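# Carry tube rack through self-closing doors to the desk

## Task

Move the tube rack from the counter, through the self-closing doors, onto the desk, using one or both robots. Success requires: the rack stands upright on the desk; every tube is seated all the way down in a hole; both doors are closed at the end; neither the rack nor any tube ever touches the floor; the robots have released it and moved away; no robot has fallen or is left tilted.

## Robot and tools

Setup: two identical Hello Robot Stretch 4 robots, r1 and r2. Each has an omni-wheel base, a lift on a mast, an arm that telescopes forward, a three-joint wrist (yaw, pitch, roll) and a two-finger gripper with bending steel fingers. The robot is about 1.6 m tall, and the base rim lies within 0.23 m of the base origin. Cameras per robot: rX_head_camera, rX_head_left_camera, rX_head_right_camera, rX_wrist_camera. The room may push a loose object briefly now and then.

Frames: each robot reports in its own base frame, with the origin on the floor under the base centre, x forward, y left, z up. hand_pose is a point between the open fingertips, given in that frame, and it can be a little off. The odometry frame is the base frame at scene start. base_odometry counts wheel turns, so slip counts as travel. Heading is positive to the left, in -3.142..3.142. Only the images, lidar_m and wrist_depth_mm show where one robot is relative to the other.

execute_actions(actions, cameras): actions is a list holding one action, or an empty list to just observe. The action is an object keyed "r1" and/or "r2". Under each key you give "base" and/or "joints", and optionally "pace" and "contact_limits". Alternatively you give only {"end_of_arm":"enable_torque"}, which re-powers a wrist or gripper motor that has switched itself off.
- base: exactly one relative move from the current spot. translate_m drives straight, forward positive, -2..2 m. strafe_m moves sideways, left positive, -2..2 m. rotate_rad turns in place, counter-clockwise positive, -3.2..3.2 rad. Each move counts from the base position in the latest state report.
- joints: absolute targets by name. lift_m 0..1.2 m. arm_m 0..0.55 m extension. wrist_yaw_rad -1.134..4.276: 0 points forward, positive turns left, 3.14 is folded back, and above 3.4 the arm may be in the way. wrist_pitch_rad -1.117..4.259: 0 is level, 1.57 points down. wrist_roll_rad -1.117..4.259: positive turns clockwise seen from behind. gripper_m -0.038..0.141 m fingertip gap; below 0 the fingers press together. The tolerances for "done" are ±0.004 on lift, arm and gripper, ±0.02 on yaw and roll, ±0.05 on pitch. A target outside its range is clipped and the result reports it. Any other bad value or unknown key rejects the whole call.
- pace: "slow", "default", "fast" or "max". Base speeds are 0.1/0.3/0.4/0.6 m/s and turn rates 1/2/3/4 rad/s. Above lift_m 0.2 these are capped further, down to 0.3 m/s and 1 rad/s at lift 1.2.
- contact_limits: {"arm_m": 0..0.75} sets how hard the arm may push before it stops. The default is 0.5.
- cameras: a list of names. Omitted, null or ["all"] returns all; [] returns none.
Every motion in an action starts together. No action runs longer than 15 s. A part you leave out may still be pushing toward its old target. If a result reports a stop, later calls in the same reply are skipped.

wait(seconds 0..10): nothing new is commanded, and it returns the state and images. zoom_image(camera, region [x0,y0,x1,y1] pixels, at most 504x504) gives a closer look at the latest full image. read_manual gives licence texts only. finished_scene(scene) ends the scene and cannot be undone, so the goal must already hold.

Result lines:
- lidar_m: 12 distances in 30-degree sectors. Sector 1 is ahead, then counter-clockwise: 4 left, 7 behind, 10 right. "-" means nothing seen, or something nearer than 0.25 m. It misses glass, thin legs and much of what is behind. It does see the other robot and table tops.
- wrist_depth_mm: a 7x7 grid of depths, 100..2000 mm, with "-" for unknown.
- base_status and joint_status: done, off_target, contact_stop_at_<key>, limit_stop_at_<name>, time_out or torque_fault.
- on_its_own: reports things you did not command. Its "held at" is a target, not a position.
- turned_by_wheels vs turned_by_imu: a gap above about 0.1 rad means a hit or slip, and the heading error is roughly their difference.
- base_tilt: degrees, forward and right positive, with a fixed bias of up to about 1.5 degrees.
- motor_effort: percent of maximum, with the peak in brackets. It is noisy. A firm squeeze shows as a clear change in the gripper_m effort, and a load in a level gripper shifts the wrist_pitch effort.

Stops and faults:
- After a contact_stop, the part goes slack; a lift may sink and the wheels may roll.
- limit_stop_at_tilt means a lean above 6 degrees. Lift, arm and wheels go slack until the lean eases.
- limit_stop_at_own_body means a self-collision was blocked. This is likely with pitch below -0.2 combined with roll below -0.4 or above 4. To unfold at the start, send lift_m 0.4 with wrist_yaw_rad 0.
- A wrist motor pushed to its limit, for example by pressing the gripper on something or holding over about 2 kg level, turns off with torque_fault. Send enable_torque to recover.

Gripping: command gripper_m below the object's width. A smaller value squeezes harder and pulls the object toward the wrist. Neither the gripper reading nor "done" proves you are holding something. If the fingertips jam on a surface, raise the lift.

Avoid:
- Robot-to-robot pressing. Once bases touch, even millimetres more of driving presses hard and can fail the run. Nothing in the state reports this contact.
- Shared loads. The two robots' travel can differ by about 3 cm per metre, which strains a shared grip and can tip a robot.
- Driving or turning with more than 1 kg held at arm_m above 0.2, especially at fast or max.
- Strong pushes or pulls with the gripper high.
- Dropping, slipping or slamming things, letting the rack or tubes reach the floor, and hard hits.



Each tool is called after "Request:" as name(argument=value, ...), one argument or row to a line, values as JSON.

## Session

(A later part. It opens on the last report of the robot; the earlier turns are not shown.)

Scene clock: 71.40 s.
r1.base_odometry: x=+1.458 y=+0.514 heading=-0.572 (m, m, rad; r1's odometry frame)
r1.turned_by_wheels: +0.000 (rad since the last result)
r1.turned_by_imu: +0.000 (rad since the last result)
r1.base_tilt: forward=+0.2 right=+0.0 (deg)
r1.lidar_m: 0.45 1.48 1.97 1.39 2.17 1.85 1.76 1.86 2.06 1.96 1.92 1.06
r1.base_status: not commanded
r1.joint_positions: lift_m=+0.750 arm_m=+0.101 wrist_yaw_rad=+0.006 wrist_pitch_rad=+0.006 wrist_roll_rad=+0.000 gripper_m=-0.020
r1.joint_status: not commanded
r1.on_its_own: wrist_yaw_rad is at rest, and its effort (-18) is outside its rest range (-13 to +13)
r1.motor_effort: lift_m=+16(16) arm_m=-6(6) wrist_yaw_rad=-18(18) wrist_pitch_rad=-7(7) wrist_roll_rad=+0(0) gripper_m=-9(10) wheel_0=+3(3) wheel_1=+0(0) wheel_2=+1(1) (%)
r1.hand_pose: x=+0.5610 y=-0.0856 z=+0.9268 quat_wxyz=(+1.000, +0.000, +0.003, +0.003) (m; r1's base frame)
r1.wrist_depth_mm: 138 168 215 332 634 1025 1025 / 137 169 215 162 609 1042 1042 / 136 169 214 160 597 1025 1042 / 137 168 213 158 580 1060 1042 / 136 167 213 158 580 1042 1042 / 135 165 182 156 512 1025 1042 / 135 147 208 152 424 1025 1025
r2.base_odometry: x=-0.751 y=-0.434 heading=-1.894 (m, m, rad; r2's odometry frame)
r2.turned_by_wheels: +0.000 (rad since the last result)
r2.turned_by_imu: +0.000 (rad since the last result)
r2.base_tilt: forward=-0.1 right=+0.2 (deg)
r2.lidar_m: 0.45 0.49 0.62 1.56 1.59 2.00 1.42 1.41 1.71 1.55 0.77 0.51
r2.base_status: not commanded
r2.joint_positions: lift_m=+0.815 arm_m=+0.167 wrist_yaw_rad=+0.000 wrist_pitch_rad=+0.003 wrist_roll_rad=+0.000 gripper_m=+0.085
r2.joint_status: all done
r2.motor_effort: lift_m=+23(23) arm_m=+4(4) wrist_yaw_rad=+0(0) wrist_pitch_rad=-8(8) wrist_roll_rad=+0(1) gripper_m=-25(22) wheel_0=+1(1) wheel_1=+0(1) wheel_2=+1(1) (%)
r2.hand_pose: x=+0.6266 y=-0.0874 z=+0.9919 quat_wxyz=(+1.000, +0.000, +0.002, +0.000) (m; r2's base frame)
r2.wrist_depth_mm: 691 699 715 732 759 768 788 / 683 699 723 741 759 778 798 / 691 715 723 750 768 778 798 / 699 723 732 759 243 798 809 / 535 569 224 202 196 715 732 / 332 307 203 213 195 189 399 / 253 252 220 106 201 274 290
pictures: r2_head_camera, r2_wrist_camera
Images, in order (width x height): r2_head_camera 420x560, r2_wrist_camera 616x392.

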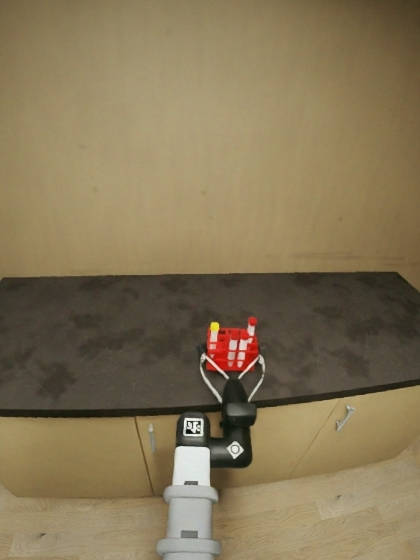

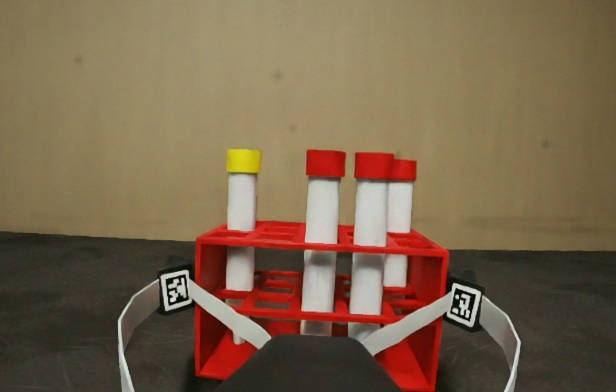

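Request:
execute_actions(
  actions=[
    {"r2":{"base":{"rotate_rad":0.114},"joints":{"lift_m":0.84,"arm_m":0.005,"gripper_m":0.078}}},
  ],
  cameras=["r2_wrist_camera"],
)

Request:
execute_actions(
  actions=[
    {"r2":{"base":{"strafe_m":-0.8}}},
  ],
  cameras=["r2_wrist_camera"],
)

Request:
execute_actions(
  actions=[
    {"r2":{"base":{"translate_m":-1.1}}},
  ],
  cameras=["r2_wrist_camera","r1_head_left_camera","r2_head_right_camera"],
)

Scene clock: 75.10 s.
r1.base_odometry: x=+1.458 y=+0.514 heading=-0.572 (m, m, rad; r1's odometry frame)
r1.turned_by_wheels: +0.000 (rad since the last result)
r1.turned_by_imu: -0.001 (rad since the last result)
r1.base_tilt: forward=+0.2 right=+0.2 (deg)
r1.lidar_m: 0.44 1.47 1.95 1.38 2.18 1.82 1.75 1.86 2.09 1.96 1.93 1.04
r1.base_status: not commanded
r1.joint_positions: lift_m=+0.750 arm_m=+0.101 wrist_yaw_rad=+0.006 wrist_pitch_rad=+0.006 wrist_roll_rad=+0.000 gripper_m=-0.020
r1.joint_status: not commanded
r1.on_its_own: wrist_yaw_rad is at rest, and its effort (-18) is outside its rest range (-13 to +13)
r1.motor_effort: lift_m=+16(16) arm_m=-6(6) wrist_yaw_rad=-18(18) wrist_pitch_rad=-7(7) wrist_roll_rad=+1(1) gripper_m=-9(11) wheel_0=+3(3) wheel_1=+0(0) wheel_2=+1(1) (%)
r1.hand_pose: x=+0.5610 y=-0.0856 z=+0.9268 quat_wxyz=(+1.000, +0.000, +0.003, +0.003) (m; r1's base frame)
r1.wrist_depth_mm: 138 168 215 332 634 1042 1042 / 136 169 215 161 615 1025 1042 / 137 169 214 160 591 1008 1042 / 137 168 214 159 585 1025 1025 / 135 167 212 158 569 1042 1042 / 135 166 182 156 512 1025 1025 / 135 147 208 153 427 1042 1025
r2.base_odometry: x=-0.751 y=-0.434 heading=-1.780 (m, m, rad; r2's odometry frame)
r2.turned_by_wheels: +0.114 (rad since the last result)
r2.turned_by_imu: +0.114 (rad since the last result)
r2.base_tilt: forward=-0.1 right=+0.2 (deg)
r2.lidar_m: 0.43 0.51 0.69 1.57 1.64 2.21 1.40 1.59 1.64 1.55 0.68 0.44
r2.base_status: done
r2.joint_positions: lift_m=+0.840 arm_m=+0.006 wrist_yaw_rad=+0.000 wrist_pitch_rad=+0.003 wrist_roll_rad=+0.000 gripper_m=+0.079
r2.joint_status: all done
r2.motor_effort: lift_m=+23(23) arm_m=-4(5) wrist_yaw_rad=+3(1) wrist_pitch_rad=-9(8) wrist_roll_rad=-1(0) gripper_m=-26(24) wheel_0=-2(2) wheel_1=-1(6) wheel_2=-1(2) (%)
r2.hand_pose: x=+0.4652 y=-0.0874 z=+1.0168 quat_wxyz=(+1.000, +0.000, +0.002, +0.000) (m; r2's base frame)
r2.wrist_depth_mm: 878 878 878 878 878 866 866 / 891 878 878 866 878 878 878 / 891 904 891 891 878 891 878 / 891 904 904 891 240 904 891 / 634 683 220 202 193 904 904 / 394 359 195 198 193 182 473 / 301 306 206 106 201 325 345
pictures: r2_wrist_camera
Images, in order (width x height): r2_wrist_camera 616x392.

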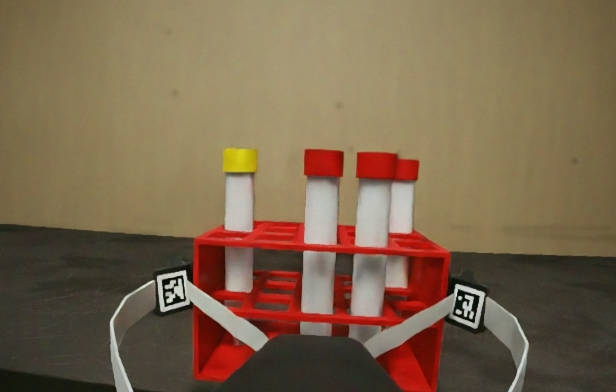

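Scene clock: 79.10 s.
r1.base_odometry: x=+1.458 y=+0.514 heading=-0.572 (m, m, rad; r1's odometry frame)
r1.turned_by_wheels: +0.000 (rad since the last result)
r1.turned_by_imu: -0.001 (rad since the last result)
r1.base_tilt: forward=-0.1 right=+0.2 (deg)
r1.lidar_m: 0.45 1.45 1.47 2.08 2.18 1.86 1.76 1.84 2.09 1.97 1.91 1.03
r1.base_status: not commanded
r1.joint_positions: lift_m=+0.750 arm_m=+0.101 wrist_yaw_rad=+0.006 wrist_pitch_rad=+0.006 wrist_roll_rad=+0.000 gripper_m=-0.020
r1.joint_status: not commanded
r1.on_its_own: wrist_yaw_rad is at rest, and its effort (-18) is outside its rest range (-13 to +13)
r1.motor_effort: lift_m=+16(16) arm_m=-6(6) wrist_yaw_rad=-18(18) wrist_pitch_rad=-7(6) wrist_roll_rad=+1(0) gripper_m=-9(10) wheel_0=+3(3) wheel_1=+0(0) wheel_2=+1(1) (%)
r1.hand_pose: x=+0.5610 y=-0.0856 z=+0.9268 quat_wxyz=(+1.000, +0.000, +0.003, +0.003) (m; r1's base frame)
r1.wrist_depth_mm: 138 168 214 332 640 1060 1025 / 137 168 216 162 609 1042 1025 / 137 168 215 160 591 1042 1042 / 137 168 213 158 585 1042 1042 / 135 167 212 158 574 1025 1008 / 135 166 182 157 517 1025 1042 / 135 147 208 153 424 1025 991
r2.base_odometry: x=-1.533 y=-0.267 heading=-1.780 (m, m, rad; r2's odometry frame)
r2.turned_by_wheels: +0.000 (rad since the last result)
r2.turned_by_imu: +0.002 (rad since the last result)
r2.base_tilt: forward=-0.2 right=+0.2 (deg)
r2.lidar_m: 0.43 0.50 0.69 2.37 2.49 1.47 1.53 1.09 0.79 0.74 0.78 0.44
r2.base_status: done
r2.joint_positions: lift_m=+0.840 arm_m=+0.006 wrist_yaw_rad=+0.000 wrist_pitch_rad=+0.003 wrist_roll_rad=+0.000 gripper_m=+0.079
r2.joint_status: not commanded
r2.motor_effort: lift_m=+22(23) arm_m=-4(4) wrist_yaw_rad=+0(0) wrist_pitch_rad=-9(9) wrist_roll_rad=+0(0) gripper_m=-26(27) wheel_0=+0(13) wheel_1=+1(8) wheel_2=+0(4) (%)
r2.hand_pose: x=+0.4652 y=-0.0874 z=+1.0169 quat_wxyz=(+1.000, +0.000, +0.002, +0.000) (m; r2's base frame)
r2.wrist_depth_mm: 891 891 891 891 891 878 878 / 891 891 891 891 891 891 891 / 904 917 904 891 904 904 891 / 917 917 917 917 239 917 904 / 634 683 220 202 193 917 917 / 394 359 194 197 192 183 931 / 300 304 205 106 201 325 904
pictures: r2_wrist_camera
Images, in order (width x height): r2_wrist_camera 616x392.

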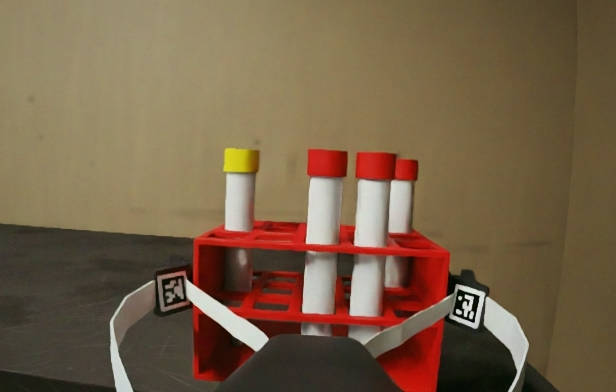

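Scene clock: 84.27 s.
r1.base_odometry: x=+1.458 y=+0.514 heading=-0.572 (m, m, rad; r1's odometry frame)
r1.turned_by_wheels: +0.000 (rad since the last result)
r1.turned_by_imu: -0.002 (rad since the last result)
r1.base_tilt: forward=+0.2 right=+0.2 (deg)
r1.lidar_m: 0.45 0.55 0.58 2.06 2.19 1.83 1.77 1.86 2.10 1.96 1.92 1.05
r1.base_status: not commanded
r1.joint_positions: lift_m=+0.750 arm_m=+0.101 wrist_yaw_rad=+0.006 wrist_pitch_rad=+0.006 wrist_roll_rad=+0.000 gripper_m=-0.020
r1.joint_status: not commanded
r1.on_its_own: wrist_yaw_rad is at rest, and its effort (-18) is outside its rest range (-13 to +13)
r1.motor_effort: lift_m=+16(16) arm_m=-6(6) wrist_yaw_rad=-18(18) wrist_pitch_rad=-7(7) wrist_roll_rad=+0(0) gripper_m=-11(11) wheel_0=+3(3) wheel_1=+0(0) wheel_2=+1(1) (%)
r1.hand_pose: x=+0.5610 y=-0.0856 z=+0.9268 quat_wxyz=(+1.000, +0.000, +0.003, +0.003) (m; r1's base frame)
r1.wrist_depth_mm: 138 168 215 332 627 1042 1042 / 137 168 214 162 609 1042 1042 / 137 169 214 160 597 1025 1042 / 137 168 213 158 585 1042 1060 / 136 167 212 158 574 1025 1008 / 135 165 182 156 512 1025 1042 / 135 147 208 153 421 1025 1042
r2.base_odometry: x=-1.304 y=+0.809 heading=-1.780 (m, m, rad; r2's odometry frame)
r2.turned_by_wheels: +0.000 (rad since the last result)
r2.turned_by_imu: +0.003 (rad since the last result)
r2.base_tilt: forward=-0.2 right=+0.1 (deg)
r2.lidar_m: 0.42 1.66 2.45 2.36 0.56 0.52 0.43 0.57 2.05 0.75 0.78 0.43
r2.base_status: done
r2.joint_positions: lift_m=+0.840 arm_m=+0.006 wrist_yaw_rad=+0.000 wrist_pitch_rad=+0.003 wrist_roll_rad=+0.000 gripper_m=+0.079
r2.joint_status: not commanded
r2.motor_effort: lift_m=+22(22) arm_m=-4(4) wrist_yaw_rad=+4(1) wrist_pitch_rad=-9(9) wrist_roll_rad=-1(0) gripper_m=-27(28) wheel_0=-1(2) wheel_1=+1(7) wheel_2=+0(7) (%)
r2.hand_pose: x=+0.4651 y=-0.0874 z=+1.0169 quat_wxyz=(+1.000, +0.000, +0.002, +0.000) (m; r2's base frame)
r2.wrist_depth_mm: 1921 1921 1863 1921 1863 1499 1042 / - - 1921 1921 1921 1464 1008 / - - - - - 1464 1025 / 1618 1863 1464 1336 239 1430 1008 / 1366 1397 220 202 193 1336 976 / 1430 1397 194 198 193 183 976 / 1397 1430 206 106 201 1336 976
pictures: r1_head_left_camera, r2_head_right_camera, r2_wrist_camera
Images, in order (width x height): r1_head_left_camera 420x672, r2_head_right_camera 420x672, r2_wrist_camera 616x392.

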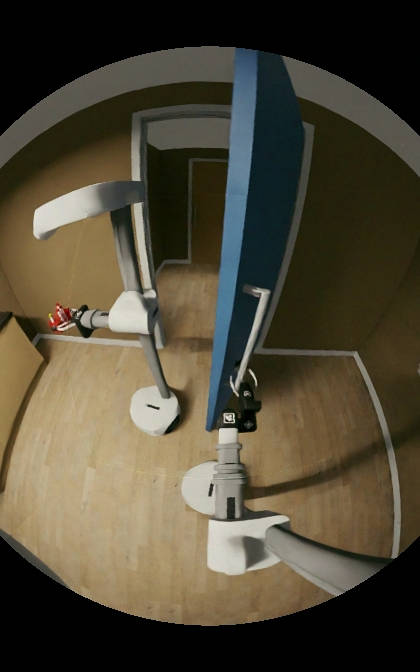

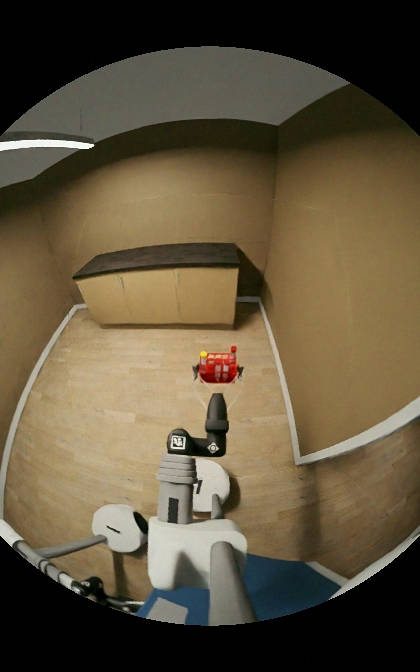

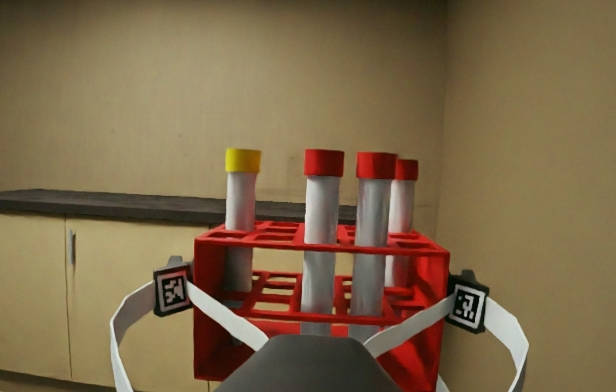

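Request:
execute_actions(
  actions=[
    {"r2":{"base":{"strafe_m":-0.12}}},
  ],
  cameras=[],
)

Request:
execute_actions(
  actions=[
    {"r2":{"base":{"translate_m":-0.22}}},
  ],
  cameras=["r1_head_left_camera","r1_wrist_camera","r1_head_camera"],
)

Scene clock: 86.37 s.
r1.base_odometry: x=+1.458 y=+0.514 heading=-0.572 (m, m, rad; r1's odometry frame)
r1.turned_by_wheels: +0.000 (rad since the last result)
r1.turned_by_imu: -0.001 (rad since the last result)
r1.base_tilt: forward=+0.1 right=+0.1 (deg)
r1.lidar_m: 0.46 0.62 0.75 2.09 2.20 1.86 1.75 1.86 2.09 1.96 1.93 1.03
r1.base_status: not commanded
r1.joint_positions: lift_m=+0.750 arm_m=+0.101 wrist_yaw_rad=+0.006 wrist_pitch_rad=+0.006 wrist_roll_rad=+0.000 gripper_m=-0.020
r1.joint_status: not commanded
r1.on_its_own: wrist_yaw_rad is at rest, and its effort (-18) is outside its rest range (-13 to +13)
r1.motor_effort: lift_m=+16(16) arm_m=-6(6) wrist_yaw_rad=-18(17) wrist_pitch_rad=-6(7) wrist_roll_rad=+0(0) gripper_m=-10(14) wheel_0=+3(3) wheel_1=+0(0) wheel_2=+1(1) (%)
r1.hand_pose: x=+0.5610 y=-0.0856 z=+0.9268 quat_wxyz=(+1.000, +0.000, +0.003, +0.003) (m; r1's base frame)
r1.wrist_depth_mm: 138 168 214 332 627 1042 1042 / 137 169 215 161 609 1025 1025 / 137 169 214 160 597 1025 1025 / 136 168 213 158 580 1025 1025 / 136 167 212 158 580 1042 1025 / 135 166 182 156 517 1042 1042 / 135 147 208 152 421 1025 1025
r2.base_odometry: x=-1.422 y=+0.834 heading=-1.780 (m, m, rad; r2's odometry frame)
r2.turned_by_wheels: +0.000 (rad since the last result)
r2.turned_by_imu: -0.001 (rad since the last result)
r2.base_tilt: forward=-0.2 right=+0.2 (deg)
r2.lidar_m: 0.42 1.65 2.31 2.48 0.64 0.46 0.48 0.64 2.06 0.65 0.67 0.41
r2.base_status: done
r2.joint_positions: lift_m=+0.840 arm_m=+0.006 wrist_yaw_rad=+0.000 wrist_pitch_rad=+0.003 wrist_roll_rad=+0.000 gripper_m=+0.079
r2.joint_status: not commanded
r2.motor_effort: lift_m=+22(22) arm_m=-4(4) wrist_yaw_rad=+0(2) wrist_pitch_rad=-9(8) wrist_roll_rad=-1(1) gripper_m=-26(25) wheel_0=-2(11) wheel_1=+1(9) wheel_2=+0(1) (%)
r2.hand_pose: x=+0.4651 y=-0.0874 z=+1.0169 quat_wxyz=(+1.000, +0.000, +0.002, +0.000) (m; r2's base frame)
r2.wrist_depth_mm: 1921 1983 1921 1921 1921 1205 866 / - - 1921 1983 1921 1205 831 / - - - - - 1205 842 / 1618 1808 1499 1661 241 1182 842 / 1397 1366 220 235 194 1098 820 / 1397 1397 195 196 193 183 809 / 1430 1397 205 106 200 1118 798
pictures: none
No camera images: the call's "cameras" was empty. Leave "cameras" out to get every camera's image.

Scene clock: 88.53 s.
r1.base_odometry: x=+1.458 y=+0.514 heading=-0.572 (m, m, rad; r1's odometry frame)
r1.turned_by_wheels: +0.000 (rad since the last result)
r1.turned_by_imu: -0.001 (rad since the last result)
r1.base_tilt: forward=+0.0 right=+0.3 (deg)
r1.lidar_m: 0.44 0.54 1.97 2.08 2.19 1.83 1.74 1.85 2.09 1.95 1.95 1.05
r1.base_status: not commanded
r1.joint_positions: lift_m=+0.750 arm_m=+0.101 wrist_yaw_rad=+0.006 wrist_pitch_rad=+0.006 wrist_roll_rad=+0.000 gripper_m=-0.020
r1.joint_status: not commanded
r1.on_its_own: wrist_yaw_rad is at rest, and its effort (-18) is outside its rest range (-13 to +13)
r1.motor_effort: lift_m=+16(16) arm_m=-6(6) wrist_yaw_rad=-18(18) wrist_pitch_rad=-7(7) wrist_roll_rad=+0(0) gripper_m=-9(12) wheel_0=+3(3) wheel_1=+0(0) wheel_2=+1(1) (%)
r1.hand_pose: x=+0.5610 y=-0.0856 z=+0.9268 quat_wxyz=(+1.000, +0.000, +0.003, +0.003) (m; r1's base frame)
r1.wrist_depth_mm: 138 168 213 332 627 1025 1060 / 137 169 216 162 609 1025 1042 / 136 168 215 160 591 1042 1025 / 137 168 213 158 591 1042 1025 / 135 167 211 157 585 1025 1025 / 135 165 182 156 512 1025 1025 / 135 147 208 153 424 1025 1060
r2.base_odometry: x=-1.376 y=+1.049 heading=-1.781 (m, m, rad; r2's odometry frame)
r2.turned_by_wheels: +0.000 (rad since the last result)
r2.turned_by_imu: +0.000 (rad since the last result)
r2.base_tilt: forward=-0.2 right=+0.2 (deg)
r2.lidar_m: 0.43 1.88 2.59 0.56 0.28 0.26 0.27 0.37 0.88 2.93 0.71 0.42
r2.base_status: done
r2.joint_positions: lift_m=+0.840 arm_m=+0.006 wrist_yaw_rad=+0.000 wrist_pitch_rad=+0.003 wrist_roll_rad=+0.000 gripper_m=+0.079
r2.joint_status: not commanded
r2.motor_effort: lift_m=+22(22) arm_m=-4(4) wrist_yaw_rad=+0(2) wrist_pitch_rad=-8(10) wrist_roll_rad=-1(1) gripper_m=-26(25) wheel_0=-1(6) wheel_1=+0(5) wheel_2=+0(7) (%)
r2.hand_pose: x=+0.4651 y=-0.0874 z=+1.0169 quat_wxyz=(+1.000, +0.000, +0.002, +0.000) (m; r2's base frame)
r2.wrist_depth_mm: - - - - - 1205 866 / - - - - - 1229 831 / - - - - - 1205 842 / 1618 1808 1618 1661 240 1205 842 / 1618 1618 220 202 194 1118 831 / 1618 1618 194 197 192 183 820 / 1708 1661 204 106 201 1118 820
pictures: r1_head_camera, r1_head_left_camera, r1_wrist_camera
Images, in order (width x height): r1_head_camera 420x560, r1_head_left_camera 420x672, r1_wrist_camera 616x392.

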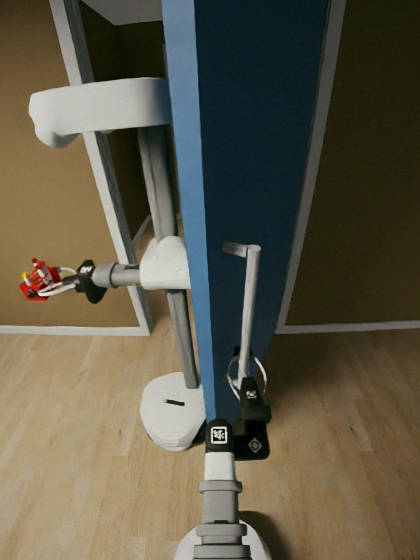

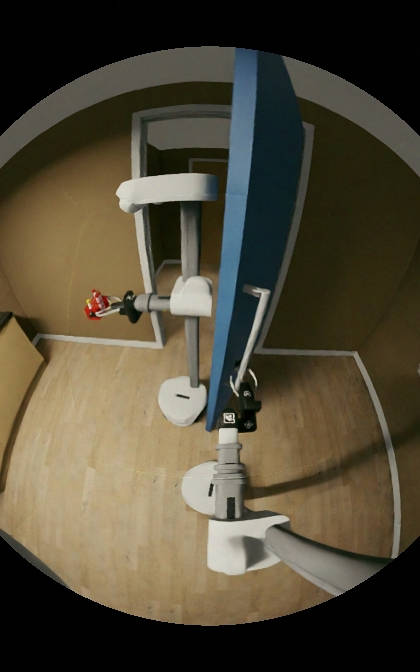

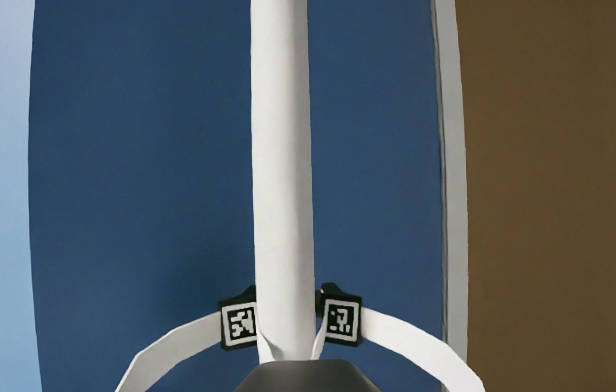

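Request:
execute_actions(
  actions=[
    {"r1":{"joints":{"gripper_m":0.06}},"r2":{"base":{"translate_m":-0.04},"pace":"slow"}},
  ],
  cameras=["r1_wrist_camera","r1_head_camera"],
)

Scene clock: 90.37 s.
r1.base_odometry: x=+1.458 y=+0.514 heading=-0.571 (m, m, rad; r1's odometry frame)
r1.turned_by_wheels: +0.000 (rad since the last result)
r1.turned_by_imu: +0.000 (rad since the last result)
r1.base_tilt: forward=+0.1 right=+0.1 (deg)
r1.lidar_m: 0.49 0.52 1.97 2.07 2.19 1.84 1.76 1.84 2.10 1.97 1.93 1.10
r1.base_status: not commanded
r1.joint_positions: lift_m=+0.750 arm_m=+0.101 wrist_yaw_rad=+0.009 wrist_pitch_rad=+0.006 wrist_roll_rad=+0.000 gripper_m=+0.060
r1.joint_status: all done
r1.on_its_own: wrist_yaw_rad is at rest, and its effort (-25) is outside its rest range (-13 to +13)
r1.motor_effort: lift_m=+16(16) arm_m=-6(6) wrist_yaw_rad=-25(29) wrist_pitch_rad=-8(7) wrist_roll_rad=+0(0) gripper_m=-6(14) wheel_0=+6(6) wheel_1=+1(1) wheel_2=+2(2) (%)
r1.hand_pose: x=+0.5612 y=-0.0848 z=+0.9268 quat_wxyz=(+1.000, +0.000, +0.003, +0.004) (m; r1's base frame)
r1.wrist_depth_mm: 167 202 171 379 668 1025 1025 / 165 203 171 377 654 1025 1042 / 166 203 171 373 640 1025 1042 / 165 202 169 373 621 1025 1042 / 164 201 169 368 621 1042 1042 / 163 191 169 364 195 1025 1042 / 164 182 173 156 559 1042 1042
r2.base_odometry: x=-1.368 y=+1.088 heading=-1.781 (m, m, rad; r2's odometry frame)
r2.turned_by_wheels: +0.000 (rad since the last result)
r2.turned_by_imu: +0.000 (rad since the last result)
r2.base_tilt: forward=-0.1 right=+0.2 (deg)
r2.lidar_m: 0.43 1.92 2.59 0.55 0.25 0.37 0.25 0.30 0.72 2.94 0.74 0.44
r2.base_status: done
r2.joint_positions: lift_m=+0.840 arm_m=+0.006 wrist_yaw_rad=+0.000 wrist_pitch_rad=+0.003 wrist_roll_rad=+0.000 gripper_m=+0.079
r2.joint_status: not commanded
r2.motor_effort: lift_m=+22(22) arm_m=-4(4) wrist_yaw_rad=+0(1) wrist_pitch_rad=-9(9) wrist_roll_rad=-1(1) gripper_m=-26(26) wheel_0=-3(2) wheel_1=-1(3) wheel_2=+1(9) (%)
r2.hand_pose: x=+0.4651 y=-0.0874 z=+1.0169 quat_wxyz=(+1.000, +0.000, +0.002, +0.000) (m; r2's base frame)
r2.wrist_depth_mm: - - - - - 1229 866 / - - - - - 1229 854 / - - - - - 1229 842 / 1618 1808 1618 1661 239 1205 831 / 1661 1661 221 202 194 1098 831 / 1708 1618 195 196 192 183 809 / 1756 1661 206 106 200 1138 809
pictures: r1_head_camera, r1_wrist_camera
Images, in order (width x height): r1_head_camera 420x560, r1_wrist_camera 616x392.

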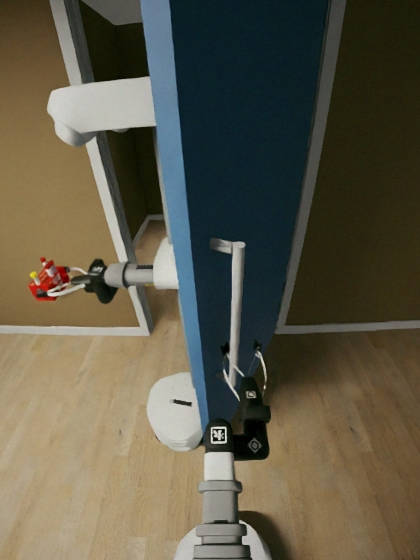

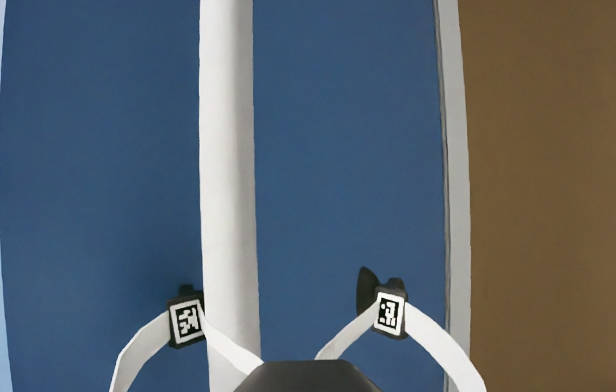

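Request:
execute_actions(
  actions=[
    {"r2":{"base":{"translate_m":-0.06},"pace":"slow"}},
  ],
  cameras=["r1_wrist_camera"],
)

Scene clock: 92.37 s.
r1.base_odometry: x=+1.458 y=+0.514 heading=-0.572 (m, m, rad; r1's odometry frame)
r1.turned_by_wheels: -0.001 (rad since the last result)
r1.turned_by_imu: -0.002 (rad since the last result)
r1.base_tilt: forward=+0.1 right=+0.2 (deg)
r1.lidar_m: 0.43 0.53 1.94 2.09 2.19 1.85 1.75 1.85 2.10 1.96 1.90 1.03
r1.base_status: not commanded
r1.joint_positions: lift_m=+0.750 arm_m=+0.101 wrist_yaw_rad=-0.008 wrist_pitch_rad=+0.006 wrist_roll_rad=+0.000 gripper_m=+0.060
r1.joint_status: not commanded
r1.on_its_own: wrist_yaw_rad is at rest, and its effort (+23) is outside its rest range (-13 to +13)
r1.motor_effort: lift_m=+16(16) arm_m=-5(6) wrist_yaw_rad=+23(24) wrist_pitch_rad=-6(7) wrist_roll_rad=+0(0) gripper_m=+1(4) wheel_0=+0(6) wheel_1=+1(1) wheel_2=-6(5) (%)
r1.hand_pose: x=+0.5594 y=-0.0897 z=+0.9268 quat_wxyz=(+1.000, +0.000, +0.003, -0.004) (m; r1's base frame)
r1.wrist_depth_mm: 125 154 211 151 683 1042 1060 / 123 154 210 150 668 1042 1060 / 124 154 209 151 640 1042 1060 / 123 154 208 151 627 1060 1060 / 123 153 207 151 621 1042 1042 / 122 151 186 152 204 1042 1060 / 122 143 185 145 473 1025 1042
r2.base_odometry: x=-1.355 y=+1.146 heading=-1.781 (m, m, rad; r2's odometry frame)
r2.turned_by_wheels: +0.000 (rad since the last result)
r2.turned_by_imu: -0.001 (rad since the last result)
r2.base_tilt: forward=-0.1 right=+0.2 (deg)
r2.lidar_m: 0.43 1.99 2.59 0.52 0.25 2.73 0.25 0.28 0.62 2.95 0.76 0.44
r2.base_status: done
r2.joint_positions: lift_m=+0.840 arm_m=+0.006 wrist_yaw_rad=+0.000 wrist_pitch_rad=+0.003 wrist_roll_rad=+0.000 gripper_m=+0.079
r2.joint_status: not commanded
r2.motor_effort: lift_m=+22(22) arm_m=-3(4) wrist_yaw_rad=-1(2) wrist_pitch_rad=-8(8) wrist_roll_rad=+0(1) gripper_m=-25(28) wheel_0=-6(12) wheel_1=-3(6) wheel_2=+5(9) (%)
r2.hand_pose: x=+0.4650 y=-0.0874 z=+1.0169 quat_wxyz=(+1.000, +0.000, +0.002, +0.000) (m; r2's base frame)
r2.wrist_depth_mm: - - - - - 1229 878 / - - - - - 1229 842 / - - - - - 1229 854 / 1708 1808 1708 1661 241 1182 842 / 1708 1708 220 202 195 1118 831 / 1708 1708 195 197 192 182 820 / 1808 1808 205 106 201 1118 809
pictures: r1_wrist_camera
Images, in order (width x height): r1_wrist_camera 616x392.

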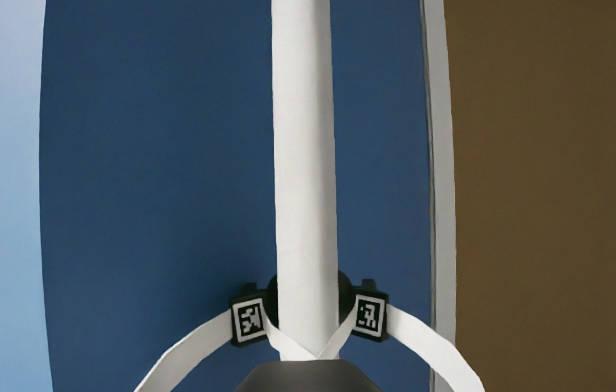

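Request:
execute_actions(
  actions=[
    {"r1":{"joints":{"arm_m":0.0},"pace":"slow","contact_limits":{"arm_m":0.3}}},
  ],
  cameras=["r1_wrist_camera","r1_head_camera"],
)

Scene clock: 95.07 s.
r1.base_odometry: x=+1.458 y=+0.514 heading=-0.572 (m, m, rad; r1's odometry frame)
r1.turned_by_wheels: +0.000 (rad since the last result)
r1.turned_by_imu: -0.001 (rad since the last result)
r1.base_tilt: forward=-0.1 right=+0.2 (deg)
r1.lidar_m: 0.42 0.52 1.98 2.07 2.21 1.85 1.76 1.86 2.09 1.96 1.90 0.97
r1.base_status: not commanded
r1.joint_positions: lift_m=+0.750 arm_m=+0.001 wrist_yaw_rad=+0.000 wrist_pitch_rad=+0.006 wrist_roll_rad=+0.000 gripper_m=+0.060
r1.joint_status: all done
r1.motor_effort: lift_m=+16(16) arm_m=-7(7) wrist_yaw_rad=+0(23) wrist_pitch_rad=-7(7) wrist_roll_rad=+1(1) gripper_m=-5(2) wheel_0=-1(0) wheel_1=+0(0) wheel_2=-4(6) (%)
r1.contact_limits: arm_m 0.3
r1.hand_pose: x=+0.4607 y=-0.0875 z=+0.9268 quat_wxyz=(+1.000, +0.000, +0.003, +0.000) (m; r1's base frame)
r1.wrist_depth_mm: 1118 227 273 340 842 1160 1138 / 778 228 273 338 820 1182 1138 / 466 228 273 338 798 1160 1138 / 1098 227 270 334 778 1138 1138 / 1118 226 268 330 778 1138 1138 / 1098 227 208 325 195 1118 1160 / 1118 229 262 143 661 1138 1138
r2.base_odometry: x=-1.355 y=+1.146 heading=-1.781 (m, m, rad; r2's odometry frame)
r2.turned_by_wheels: +0.000 (rad since the last result)
r2.turned_by_imu: +0.000 (rad since the last result)
r2.base_tilt: forward=-0.1 right=+0.2 (deg)
r2.lidar_m: 0.43 1.99 2.58 0.51 0.25 2.72 0.25 0.26 0.61 2.95 0.74 0.44
r2.base_status: not commanded
r2.joint_positions: lift_m=+0.840 arm_m=+0.006 wrist_yaw_rad=+0.000 wrist_pitch_rad=+0.003 wrist_roll_rad=+0.000 gripper_m=+0.079
r2.joint_status: not commanded
r2.motor_effort: lift_m=+22(22) arm_m=-3(4) wrist_yaw_rad=+2(1) wrist_pitch_rad=-9(9) wrist_roll_rad=-1(1) gripper_m=-27(27) wheel_0=-5(6) wheel_1=-2(2) wheel_2=+3(5) (%)
r2.hand_pose: x=+0.4650 y=-0.0874 z=+1.0169 quat_wxyz=(+1.000, +0.000, +0.002, +0.000) (m; r2's base frame)
r2.wrist_depth_mm: - - - - - 1229 878 / - - - - - 1229 854 / - - - - - 1229 842 / 1708 1808 1661 1708 241 1205 842 / 1708 1708 220 202 194 1098 831 / 1708 1661 195 197 192 182 809 / 1808 1808 206 106 201 1138 820
pictures: r1_head_camera, r1_wrist_camera
Images, in order (width x height): r1_head_camera 420x560, r1_wrist_camera 616x392.

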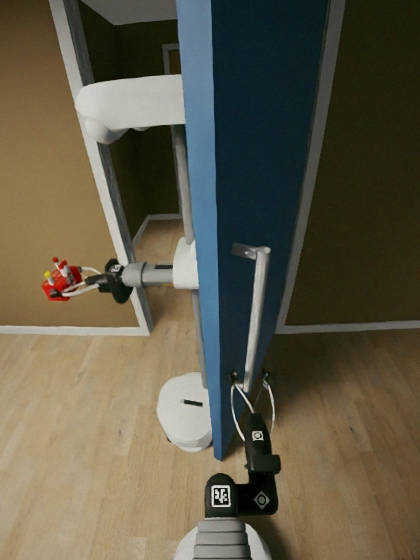

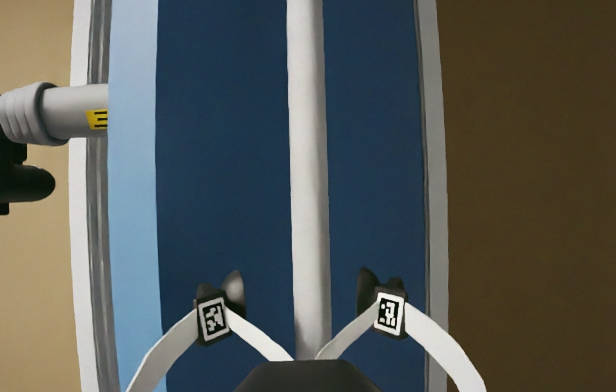

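Request:
execute_actions(
  actions=[
    {"r1":{"base":{"translate_m":-0.55},"pace":"fast"}},
  ],
  cameras=[],
)

Request:
execute_actions(
  actions=[
    {"r1":{"base":{"strafe_m":0.75},"pace":"fast"},"r2":{"base":{"translate_m":-0.3},"pace":"slow"}},
  ],
  cameras=["r1_head_left_camera","r1_head_camera","r2_wrist_camera"],
)

Scene clock: 98.33 s.
r1.base_odometry: x=+0.996 y=+0.812 heading=-0.573 (m, m, rad; r1's odometry frame)
r1.turned_by_wheels: +0.000 (rad since the last result)
r1.turned_by_imu: +0.001 (rad since the last result)
r1.base_tilt: forward=-0.1 right=+0.2 (deg)
r1.lidar_m: 1.02 1.14 2.17 2.11 1.69 1.28 1.21 1.27 1.76 1.99 2.06 2.00
r1.base_status: done
r1.joint_positions: lift_m=+0.750 arm_m=+0.001 wrist_yaw_rad=+0.000 wrist_pitch_rad=+0.006 wrist_roll_rad=+0.000 gripper_m=+0.060
r1.joint_status: not commanded
r1.motor_effort: lift_m=+16(16) arm_m=-7(7) wrist_yaw_rad=+0(0) wrist_pitch_rad=-8(7) wrist_roll_rad=+0(0) gripper_m=-3(0) wheel_0=+0(5) wheel_1=+0(9) wheel_2=-2(9) (%)
r1.hand_pose: x=+0.4606 y=-0.0874 z=+0.9268 quat_wxyz=(+1.000, +0.000, +0.003, +0.000) (m; r1's base frame)
r1.wrist_depth_mm: 1661 1708 - 1008 1708 1756 1756 / 1576 1661 - 1008 1661 1708 1708 / 1661 1661 991 991 1708 1661 1708 / 1661 1618 - 917 1661 1708 1708 / 1661 1661 - 904 1661 1708 1708 / 1661 1661 208 891 195 1661 1708 / 1618 1661 - 143 1661 1661 1661
r2.base_odometry: x=-1.355 y=+1.146 heading=-1.781 (m, m, rad; r2's odometry frame)
r2.turned_by_wheels: +0.000 (rad since the last result)
r2.turned_by_imu: +0.000 (rad since the last result)
r2.base_tilt: forward=-0.1 right=+0.1 (deg)
r2.lidar_m: 0.43 1.96 2.58 0.84 0.25 2.73 0.26 0.28 0.63 2.95 0.78 0.43
r2.base_status: not commanded
r2.joint_positions: lift_m=+0.840 arm_m=+0.006 wrist_yaw_rad=+0.000 wrist_pitch_rad=+0.003 wrist_roll_rad=+0.000 gripper_m=+0.079
r2.joint_status: not commanded
r2.motor_effort: lift_m=+22(22) arm_m=-4(3) wrist_yaw_rad=+0(1) wrist_pitch_rad=-9(8) wrist_roll_rad=+0(1) gripper_m=-27(27) wheel_0=-5(5) wheel_1=-2(2) wheel_2=+3(4) (%)
r2.hand_pose: x=+0.4650 y=-0.0874 z=+1.0169 quat_wxyz=(+1.000, +0.000, +0.002, +0.000) (m; r2's base frame)
r2.wrist_depth_mm: - - - - - 1255 878 / - - - - - 1229 842 / - - - - - 1205 842 / 1708 1808 1661 1661 240 1205 842 / 1708 1708 220 202 194 1118 820 / 1756 1708 195 197 191 183 809 / 1808 1808 206 106 201 1118 809
pictures: none
No camera images: the call's "cameras" was empty. Leave "cameras" out to get every camera's image.

Scene clock: 102.60 s.
r1.base_odometry: x=+1.402 y=+1.442 heading=-0.573 (m, m, rad; r1's odometry frame)
r1.turned_by_wheels: +0.000 (rad since the last result)
r1.turned_by_imu: +0.000 (rad since the last result)
r1.base_tilt: forward=+0.1 right=+0.3 (deg)
r1.lidar_m: 1.92 1.85 1.38 1.34 1.71 1.26 1.19 1.27 1.76 2.74 1.40 1.34
r1.base_status: done
r1.joint_positions: lift_m=+0.750 arm_m=+0.001 wrist_yaw_rad=+0.000 wrist_pitch_rad=+0.006 wrist_roll_rad=+0.000 gripper_m=+0.060
r1.joint_status: not commanded
r1.motor_effort: lift_m=+16(16) arm_m=-7(7) wrist_yaw_rad=+0(0) wrist_pitch_rad=-7(7) wrist_roll_rad=+1(0) gripper_m=+0(3) wheel_0=+1(9) wheel_1=-2(12) wheel_2=+0(2) (%)
r1.hand_pose: x=+0.4606 y=-0.0874 z=+0.9267 quat_wxyz=(+1.000, +0.000, +0.003, +0.000) (m; r1's base frame)
r1.wrist_depth_mm: 1708 1708 1661 1708 - - 1281 / 1708 1708 1708 1756 - - 1499 / 1661 1618 1708 1661 - - 1098 / 1661 1661 1708 1661 - - 1499 / 1708 1661 1661 1661 - - 1537 / 1661 1661 209 1661 195 - 1499 / 1618 1661 1661 142 - - 1499
r2.base_odometry: x=-1.293 y=+1.440 heading=-1.781 (m, m, rad; r2's odometry frame)
r2.turned_by_wheels: +0.000 (rad since the last result)
r2.turned_by_imu: +0.000 (rad since the last result)
r2.base_tilt: forward=-0.2 right=+0.2 (deg)
r2.lidar_m: 0.42 1.16 1.11 2.47 0.27 0.25 - 0.25 0.31 2.99 1.01 0.44
r2.base_status: done
r2.joint_positions: lift_m=+0.840 arm_m=+0.006 wrist_yaw_rad=+0.000 wrist_pitch_rad=+0.003 wrist_roll_rad=+0.000 gripper_m=+0.079
r2.joint_status: not commanded
r2.motor_effort: lift_m=+22(22) arm_m=-3(3) wrist_yaw_rad=+1(1) wrist_pitch_rad=-8(8) wrist_roll_rad=-1(1) gripper_m=-27(25) wheel_0=-3(7) wheel_1=-5(5) wheel_2=+2(6) (%)
r2.hand_pose: x=+0.4650 y=-0.0874 z=+1.0169 quat_wxyz=(+1.000, +0.000, +0.002, +0.000) (m; r2's base frame)
r2.wrist_depth_mm: - - - - - 1255 878 / - - - - - 1255 854 / - - - - - 1255 842 / - - - 1863 241 1205 854 / - - 220 202 195 1118 842 / - - 195 196 193 183 820 / 1921 - 206 106 201 1118 820
pictures: r1_head_camera, r1_head_left_camera, r2_wrist_camera
Images, in order (width x height): r1_head_camera 420x560, r1_head_left_camera 420x672, r2_wrist_camera 616x392.

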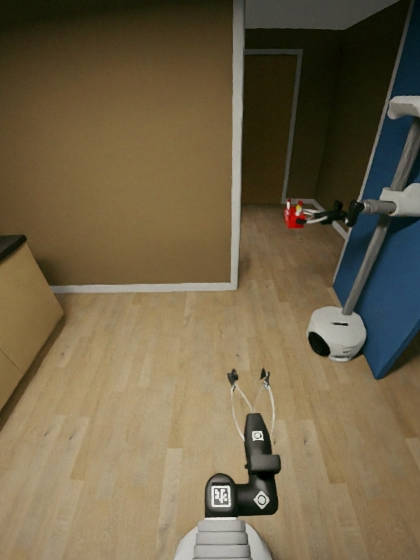

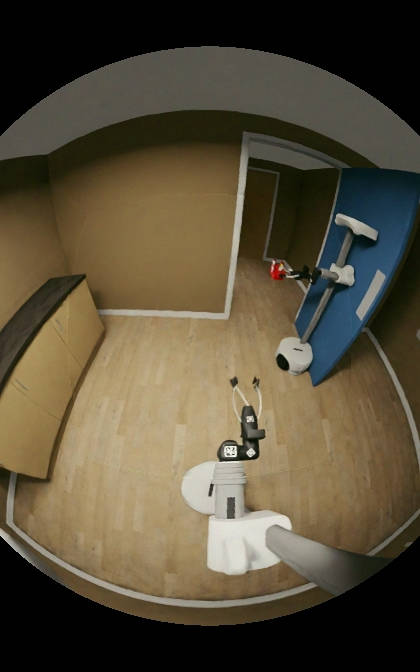

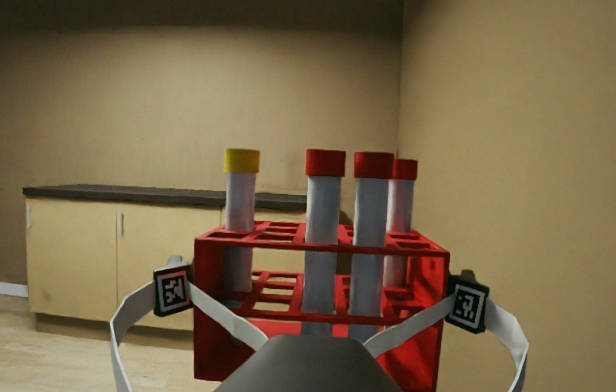

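Request:
execute_actions(
  actions=[
    {"r1":{"base":{"strafe_m":-0.33},"pace":"fast"},"r2":{"base":{"rotate_rad":1.56},"pace":"slow"}},
  ],
  cameras=["r1_head_camera","r2_wrist_camera"],
)

Scene clock: 105.90 s.
r1.base_odometry: x=+1.224 y=+1.165 heading=-0.573 (m, m, rad; r1's odometry frame)
r1.turned_by_wheels: +0.000 (rad since the last result)
r1.turned_by_imu: -0.002 (rad since the last result)
r1.base_tilt: forward=+0.1 right=+0.3 (deg)
r1.lidar_m: 1.93 2.02 1.72 1.67 1.74 1.25 1.20 1.27 1.77 2.41 2.52 0.86
r1.base_status: done
r1.joint_positions: lift_m=+0.750 arm_m=+0.001 wrist_yaw_rad=+0.000 wrist_pitch_rad=+0.006 wrist_roll_rad=+0.000 gripper_m=+0.060
r1.joint_status: not commanded
r1.motor_effort: lift_m=+16(16) arm_m=-7(7) wrist_yaw_rad=+1(0) wrist_pitch_rad=-7(7) wrist_roll_rad=+0(1) gripper_m=-2(2) wheel_0=-1(11) wheel_1=+1(12) wheel_2=-1(2) (%)
r1.hand_pose: x=+0.4606 y=-0.0874 z=+0.9267 quat_wxyz=(+1.000, +0.000, +0.003, +0.000) (m; r1's base frame)
r1.wrist_depth_mm: 1708 1661 1708 - - 1182 917 / 1661 1661 1708 - - 1397 946 / 1661 1661 1661 - - 1078 946 / 1661 1661 1708 - - 1160 917 / 1661 1708 1661 - - 1499 976 / 1661 1708 209 - 195 1464 960 / 1618 1661 1708 142 - 1255 960
r2.base_odometry: x=-1.293 y=+1.440 heading=-0.222 (m, m, rad; r2's odometry frame)
r2.turned_by_wheels: +1.560 (rad since the last result)
r2.turned_by_imu: +1.563 (rad since the last result)
r2.base_tilt: forward=-0.2 right=+0.2 (deg)
r2.lidar_m: 0.42 0.28 0.25 - 0.25 0.32 3.03 1.05 0.97 2.20 2.28 0.45
r2.base_status: done
r2.joint_positions: lift_m=+0.840 arm_m=+0.005 wrist_yaw_rad=+0.000 wrist_pitch_rad=+0.003 wrist_roll_rad=+0.000 gripper_m=+0.079
r2.joint_status: not commanded
r2.motor_effort: lift_m=+22(22) arm_m=-2(3) wrist_yaw_rad=+0(0) wrist_pitch_rad=-8(9) wrist_roll_rad=-1(1) gripper_m=-25(27) wheel_0=-5(12) wheel_1=-1(10) wheel_2=-1(5) (%)
r2.hand_pose: x=+0.4649 y=-0.0874 z=+1.0169 quat_wxyz=(+1.000, +0.000, +0.002, +0.000) (m; r2's base frame)
r2.wrist_depth_mm: - - - - - 1098 - / - - - - - - - / - - - - - - - / - - - - 241 1042 - / - - 220 202 198 778 - / - - 195 196 193 183 - / 1921 - 205 106 201 - -
pictures: r1_head_camera, r2_wrist_camera
Images, in order (width x height): r1_head_camera 420x560, r2_wrist_camera 616x392.

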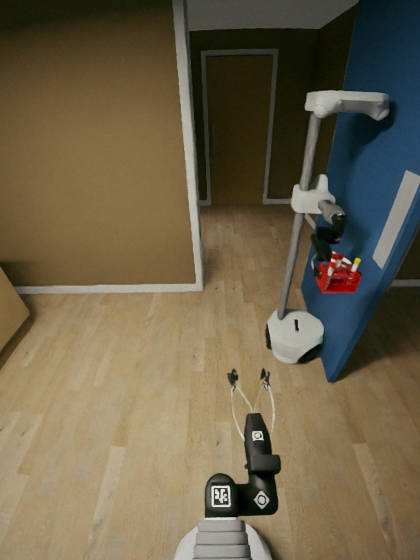

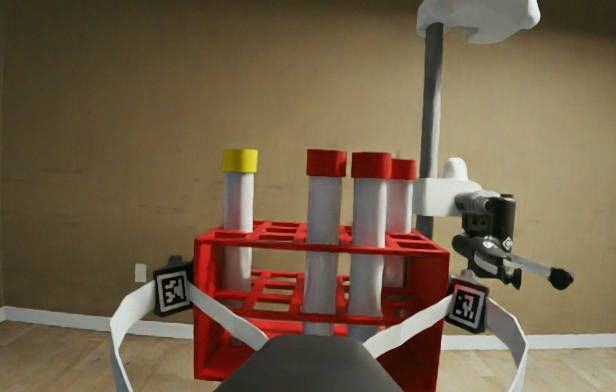

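Request:
execute_actions(
  actions=[
    {"r1":{"base":{"translate_m":1.0},"pace":"fast"},"r2":{"base":{"strafe_m":0.08},"pace":"slow"}},
  ],
  cameras=["r1_head_camera","r1_head_right_camera"],
)

Scene clock: 110.27 s.
r1.base_odometry: x=+2.064 y=+0.623 heading=-0.572 (m, m, rad; r1's odometry frame)
r1.turned_by_wheels: +0.000 (rad since the last result)
r1.turned_by_imu: -0.004 (rad since the last result)
r1.base_tilt: forward=+0.1 right=+0.2 (deg)
r1.lidar_m: 0.91 0.95 1.32 1.65 1.74 2.29 2.20 2.30 0.46 0.47 0.47 1.19
r1.base_status: done
r1.joint_positions: lift_m=+0.750 arm_m=+0.001 wrist_yaw_rad=+0.000 wrist_pitch_rad=+0.006 wrist_roll_rad=+0.000 gripper_m=+0.060
r1.joint_status: not commanded
r1.motor_effort: lift_m=+16(16) arm_m=-7(7) wrist_yaw_rad=+1(0) wrist_pitch_rad=-7(7) wrist_roll_rad=+0(0) gripper_m=-3(1) wheel_0=+0(6) wheel_1=+0(5) wheel_2=+1(11) (%)
r1.hand_pose: x=+0.4606 y=-0.0874 z=+0.9267 quat_wxyz=(+1.000, +0.000, +0.003, +0.000) (m; r1's base frame)
r1.wrist_depth_mm: 676 683 - - - - 1808 / 683 683 - - - - 1921 / 676 683 - - - - 1921 / 683 676 - - - - 1863 / 668 676 - - - - 1863 / 668 683 209 - 196 - 1863 / 668 683 - 143 - - 1921
r2.base_odometry: x=-1.275 y=+1.517 heading=-0.222 (m, m, rad; r2's odometry frame)
r2.turned_by_wheels: +0.000 (rad since the last result)
r2.turned_by_imu: -0.001 (rad since the last result)
r2.base_tilt: forward=-0.2 right=+0.2 (deg)
r2.lidar_m: 0.44 0.29 0.25 - 0.25 0.25 0.65 1.99 0.54 0.50 0.47 0.44
r2.base_status: done
r2.joint_positions: lift_m=+0.840 arm_m=+0.005 wrist_yaw_rad=+0.000 wrist_pitch_rad=+0.003 wrist_roll_rad=+0.000 gripper_m=+0.079
r2.joint_status: not commanded
r2.motor_effort: lift_m=+22(22) arm_m=-3(3) wrist_yaw_rad=+0(1) wrist_pitch_rad=-9(8) wrist_roll_rad=-1(1) gripper_m=-29(26) wheel_0=-4(12) wheel_1=+2(9) wheel_2=+0(2) (%)
r2.hand_pose: x=+0.4649 y=-0.0874 z=+1.0169 quat_wxyz=(+1.000, +0.000, +0.002, +0.000) (m; r2's base frame)
r2.wrist_depth_mm: - - - - - - - / - - - - - - - / - - - - - - - / - - - - 240 - - / - - 220 202 193 - - / - - 195 196 192 183 - / 1863 - 205 106 201 - -
pictures: r1_head_camera, r1_head_right_camera
Images, in order (width x height): r1_head_camera 420x560, r1_head_right_camera 420x672.

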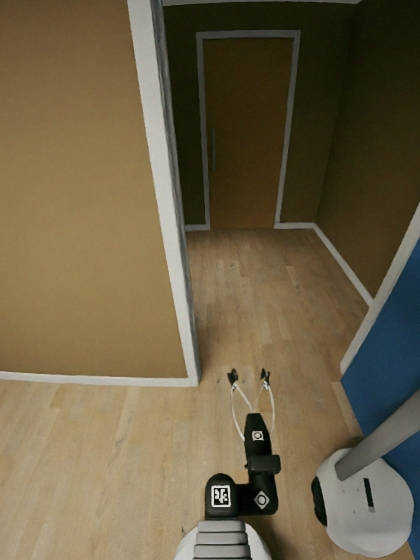

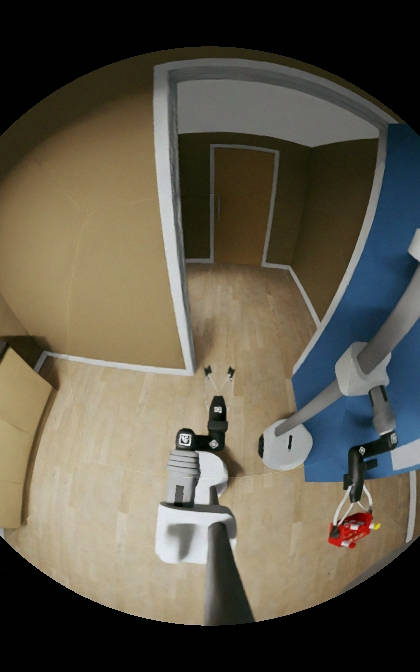

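Request:
execute_actions(
  actions=[
    {"r1":{"base":{"strafe_m":-0.07}},"r2":{"base":{"translate_m":0.15},"pace":"slow"}},
  ],
  cameras=[],
)

Request:
execute_actions(
  actions=[
    {"r1":{"base":{"translate_m":0.6},"pace":"fast"}},
  ],
  cameras=["r1_head_camera","r1_head_right_camera"],
)

Scene clock: 114.50 s.
r1.base_odometry: x=+2.026 y=+0.564 heading=-0.572 (m, m, rad; r1's odometry frame)
r1.turned_by_wheels: +0.000 (rad since the last result)
r1.turned_by_imu: -0.002 (rad since the last result)
r1.base_tilt: forward=+0.0 right=+0.3 (deg)
r1.lidar_m: 0.95 0.95 1.30 1.70 1.83 2.30 2.20 2.31 0.44 0.37 0.39 1.11
r1.base_status: done
r1.joint_positions: lift_m=+0.750 arm_m=+0.001 wrist_yaw_rad=+0.000 wrist_pitch_rad=+0.006 wrist_roll_rad=+0.000 gripper_m=+0.060
r1.joint_status: not commanded
r1.motor_effort: lift_m=+16(16) arm_m=-8(7) wrist_yaw_rad=+0(1) wrist_pitch_rad=-7(8) wrist_roll_rad=+1(1) gripper_m=-1(0) wheel_0=-1(9) wheel_1=-1(10) wheel_2=+0(2) (%)
r1.hand_pose: x=+0.4606 y=-0.0874 z=+0.9267 quat_wxyz=(+1.000, +0.000, +0.003, +0.000) (m; r1's base frame)
r1.wrist_depth_mm: 683 683 - - - - 1756 / 676 683 - - - - 1756 / 683 683 - - - - 1808 / 676 676 - - - - 1808 / 683 676 - - - - 1756 / 676 676 210 - 195 - 1863 / 676 661 - 143 - - 1756
r2.base_odometry: x=-1.129 y=+1.484 heading=-0.222 (m, m, rad; r2's odometry frame)
r2.turned_by_wheels: +0.000 (rad since the last result)
r2.turned_by_imu: -0.001 (rad since the last result)
r2.base_tilt: forward=-0.2 right=+0.2 (deg)
r2.lidar_m: 0.41 2.40 0.25 - 0.25 0.27 0.67 1.13 0.46 0.36 0.37 0.45
r2.base_status: done
r2.joint_positions: lift_m=+0.840 arm_m=+0.005 wrist_yaw_rad=+0.000 wrist_pitch_rad=+0.003 wrist_roll_rad=+0.000 gripper_m=+0.079
r2.joint_status: not commanded
r2.motor_effort: lift_m=+22(22) arm_m=-3(2) wrist_yaw_rad=+0(0) wrist_pitch_rad=-9(8) wrist_roll_rad=-1(0) gripper_m=-27(26) wheel_0=+0(6) wheel_1=+2(6) wheel_2=+0(10) (%)
r2.hand_pose: x=+0.4649 y=-0.0874 z=+1.0169 quat_wxyz=(+1.000, +0.000, +0.002, +0.000) (m; r2's base frame)
r2.wrist_depth_mm: - - - - - - - / - - - - - - - / - - - - - - - / - - - - 240 - - / - - 220 202 193 - - / - - 194 196 193 183 - / 1921 - 205 106 201 - -
pictures: none
No camera images: the call's "cameras" was empty. Leave "cameras" out to get every camera's image.

Scene clock: 117.40 s.
r1.base_odometry: x=+2.531 y=+0.239 heading=-0.572 (m, m, rad; r1's odometry frame)
r1.turned_by_wheels: +0.000 (rad since the last result)
r1.turned_by_imu: -0.003 (rad since the last result)
r1.base_tilt: forward=+0.1 right=+0.3 (deg)
r1.lidar_m: 2.62 0.37 0.46 1.29 1.80 2.52 2.82 0.55 0.53 0.75 0.77 1.92
r1.base_status: done
r1.joint_positions: lift_m=+0.750 arm_m=+0.001 wrist_yaw_rad=+0.000 wrist_pitch_rad=+0.006 wrist_roll_rad=+0.000 gripper_m=+0.060
r1.joint_status: not commanded
r1.motor_effort: lift_m=+16(17) arm_m=-7(7) wrist_yaw_rad=+0(0) wrist_pitch_rad=-7(7) wrist_roll_rad=+0(0) gripper_m=-2(3) wheel_0=+1(6) wheel_1=-1(8) wheel_2=+2(9) (%)
r1.hand_pose: x=+0.4606 y=-0.0874 z=+0.9267 quat_wxyz=(+1.000, +0.000, +0.003, +0.000) (m; r1's base frame)
r1.wrist_depth_mm: 1229 1808 - - - - 1661 / 1205 1808 - - - - 1808 / 1229 1808 - - - - 1756 / 1205 1808 - - - - 1808 / 1205 1863 - - - - 1808 / 1205 1756 209 - 195 - 1756 / 1205 1464 - 143 - - 1756
r2.base_odometry: x=-1.129 y=+1.484 heading=-0.222 (m, m, rad; r2's odometry frame)
r2.turned_by_wheels: +0.000 (rad since the last result)
r2.turned_by_imu: +0.000 (rad since the last result)
r2.base_tilt: forward=-0.1 right=+0.2 (deg)
r2.lidar_m: 0.44 2.40 0.25 - 0.25 0.25 0.68 0.56 0.54 2.27 2.36 0.43
r2.base_status: not commanded
r2.joint_positions: lift_m=+0.840 arm_m=+0.005 wrist_yaw_rad=+0.000 wrist_pitch_rad=+0.003 wrist_roll_rad=+0.000 gripper_m=+0.079
r2.joint_status: not commanded
r2.motor_effort: lift_m=+22(22) arm_m=-3(3) wrist_yaw_rad=+3(2) wrist_pitch_rad=-8(8) wrist_roll_rad=+0(1) gripper_m=-27(26) wheel_0=+0(0) wheel_1=+2(2) wheel_2=+0(0) (%)
r2.hand_pose: x=+0.4649 y=-0.0874 z=+1.0169 quat_wxyz=(+1.000, +0.000, +0.002, +0.000) (m; r2's base frame)
r2.wrist_depth_mm: - - - - - - - / - - - - - - - / - - - - - - - / - - - - 239 - - / - - 220 202 193 - - / - - 195 196 192 183 - / 1921 - 206 106 201 - -
pictures: r1_head_camera, r1_head_right_camera
Images, in order (width x height): r1_head_camera 420x560, r1_head_right_camera 420x672.

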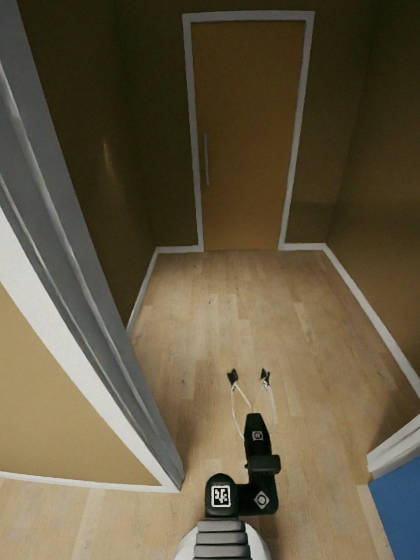

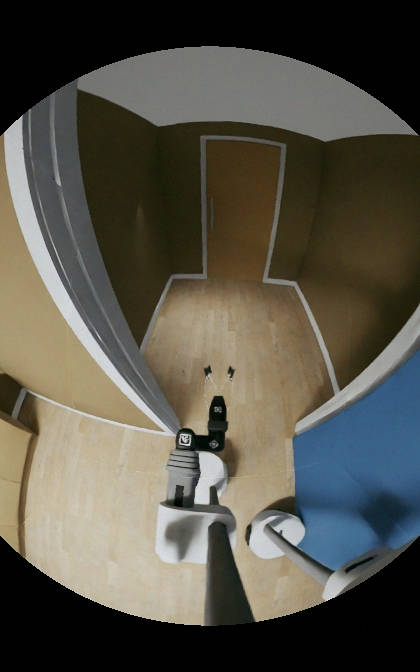

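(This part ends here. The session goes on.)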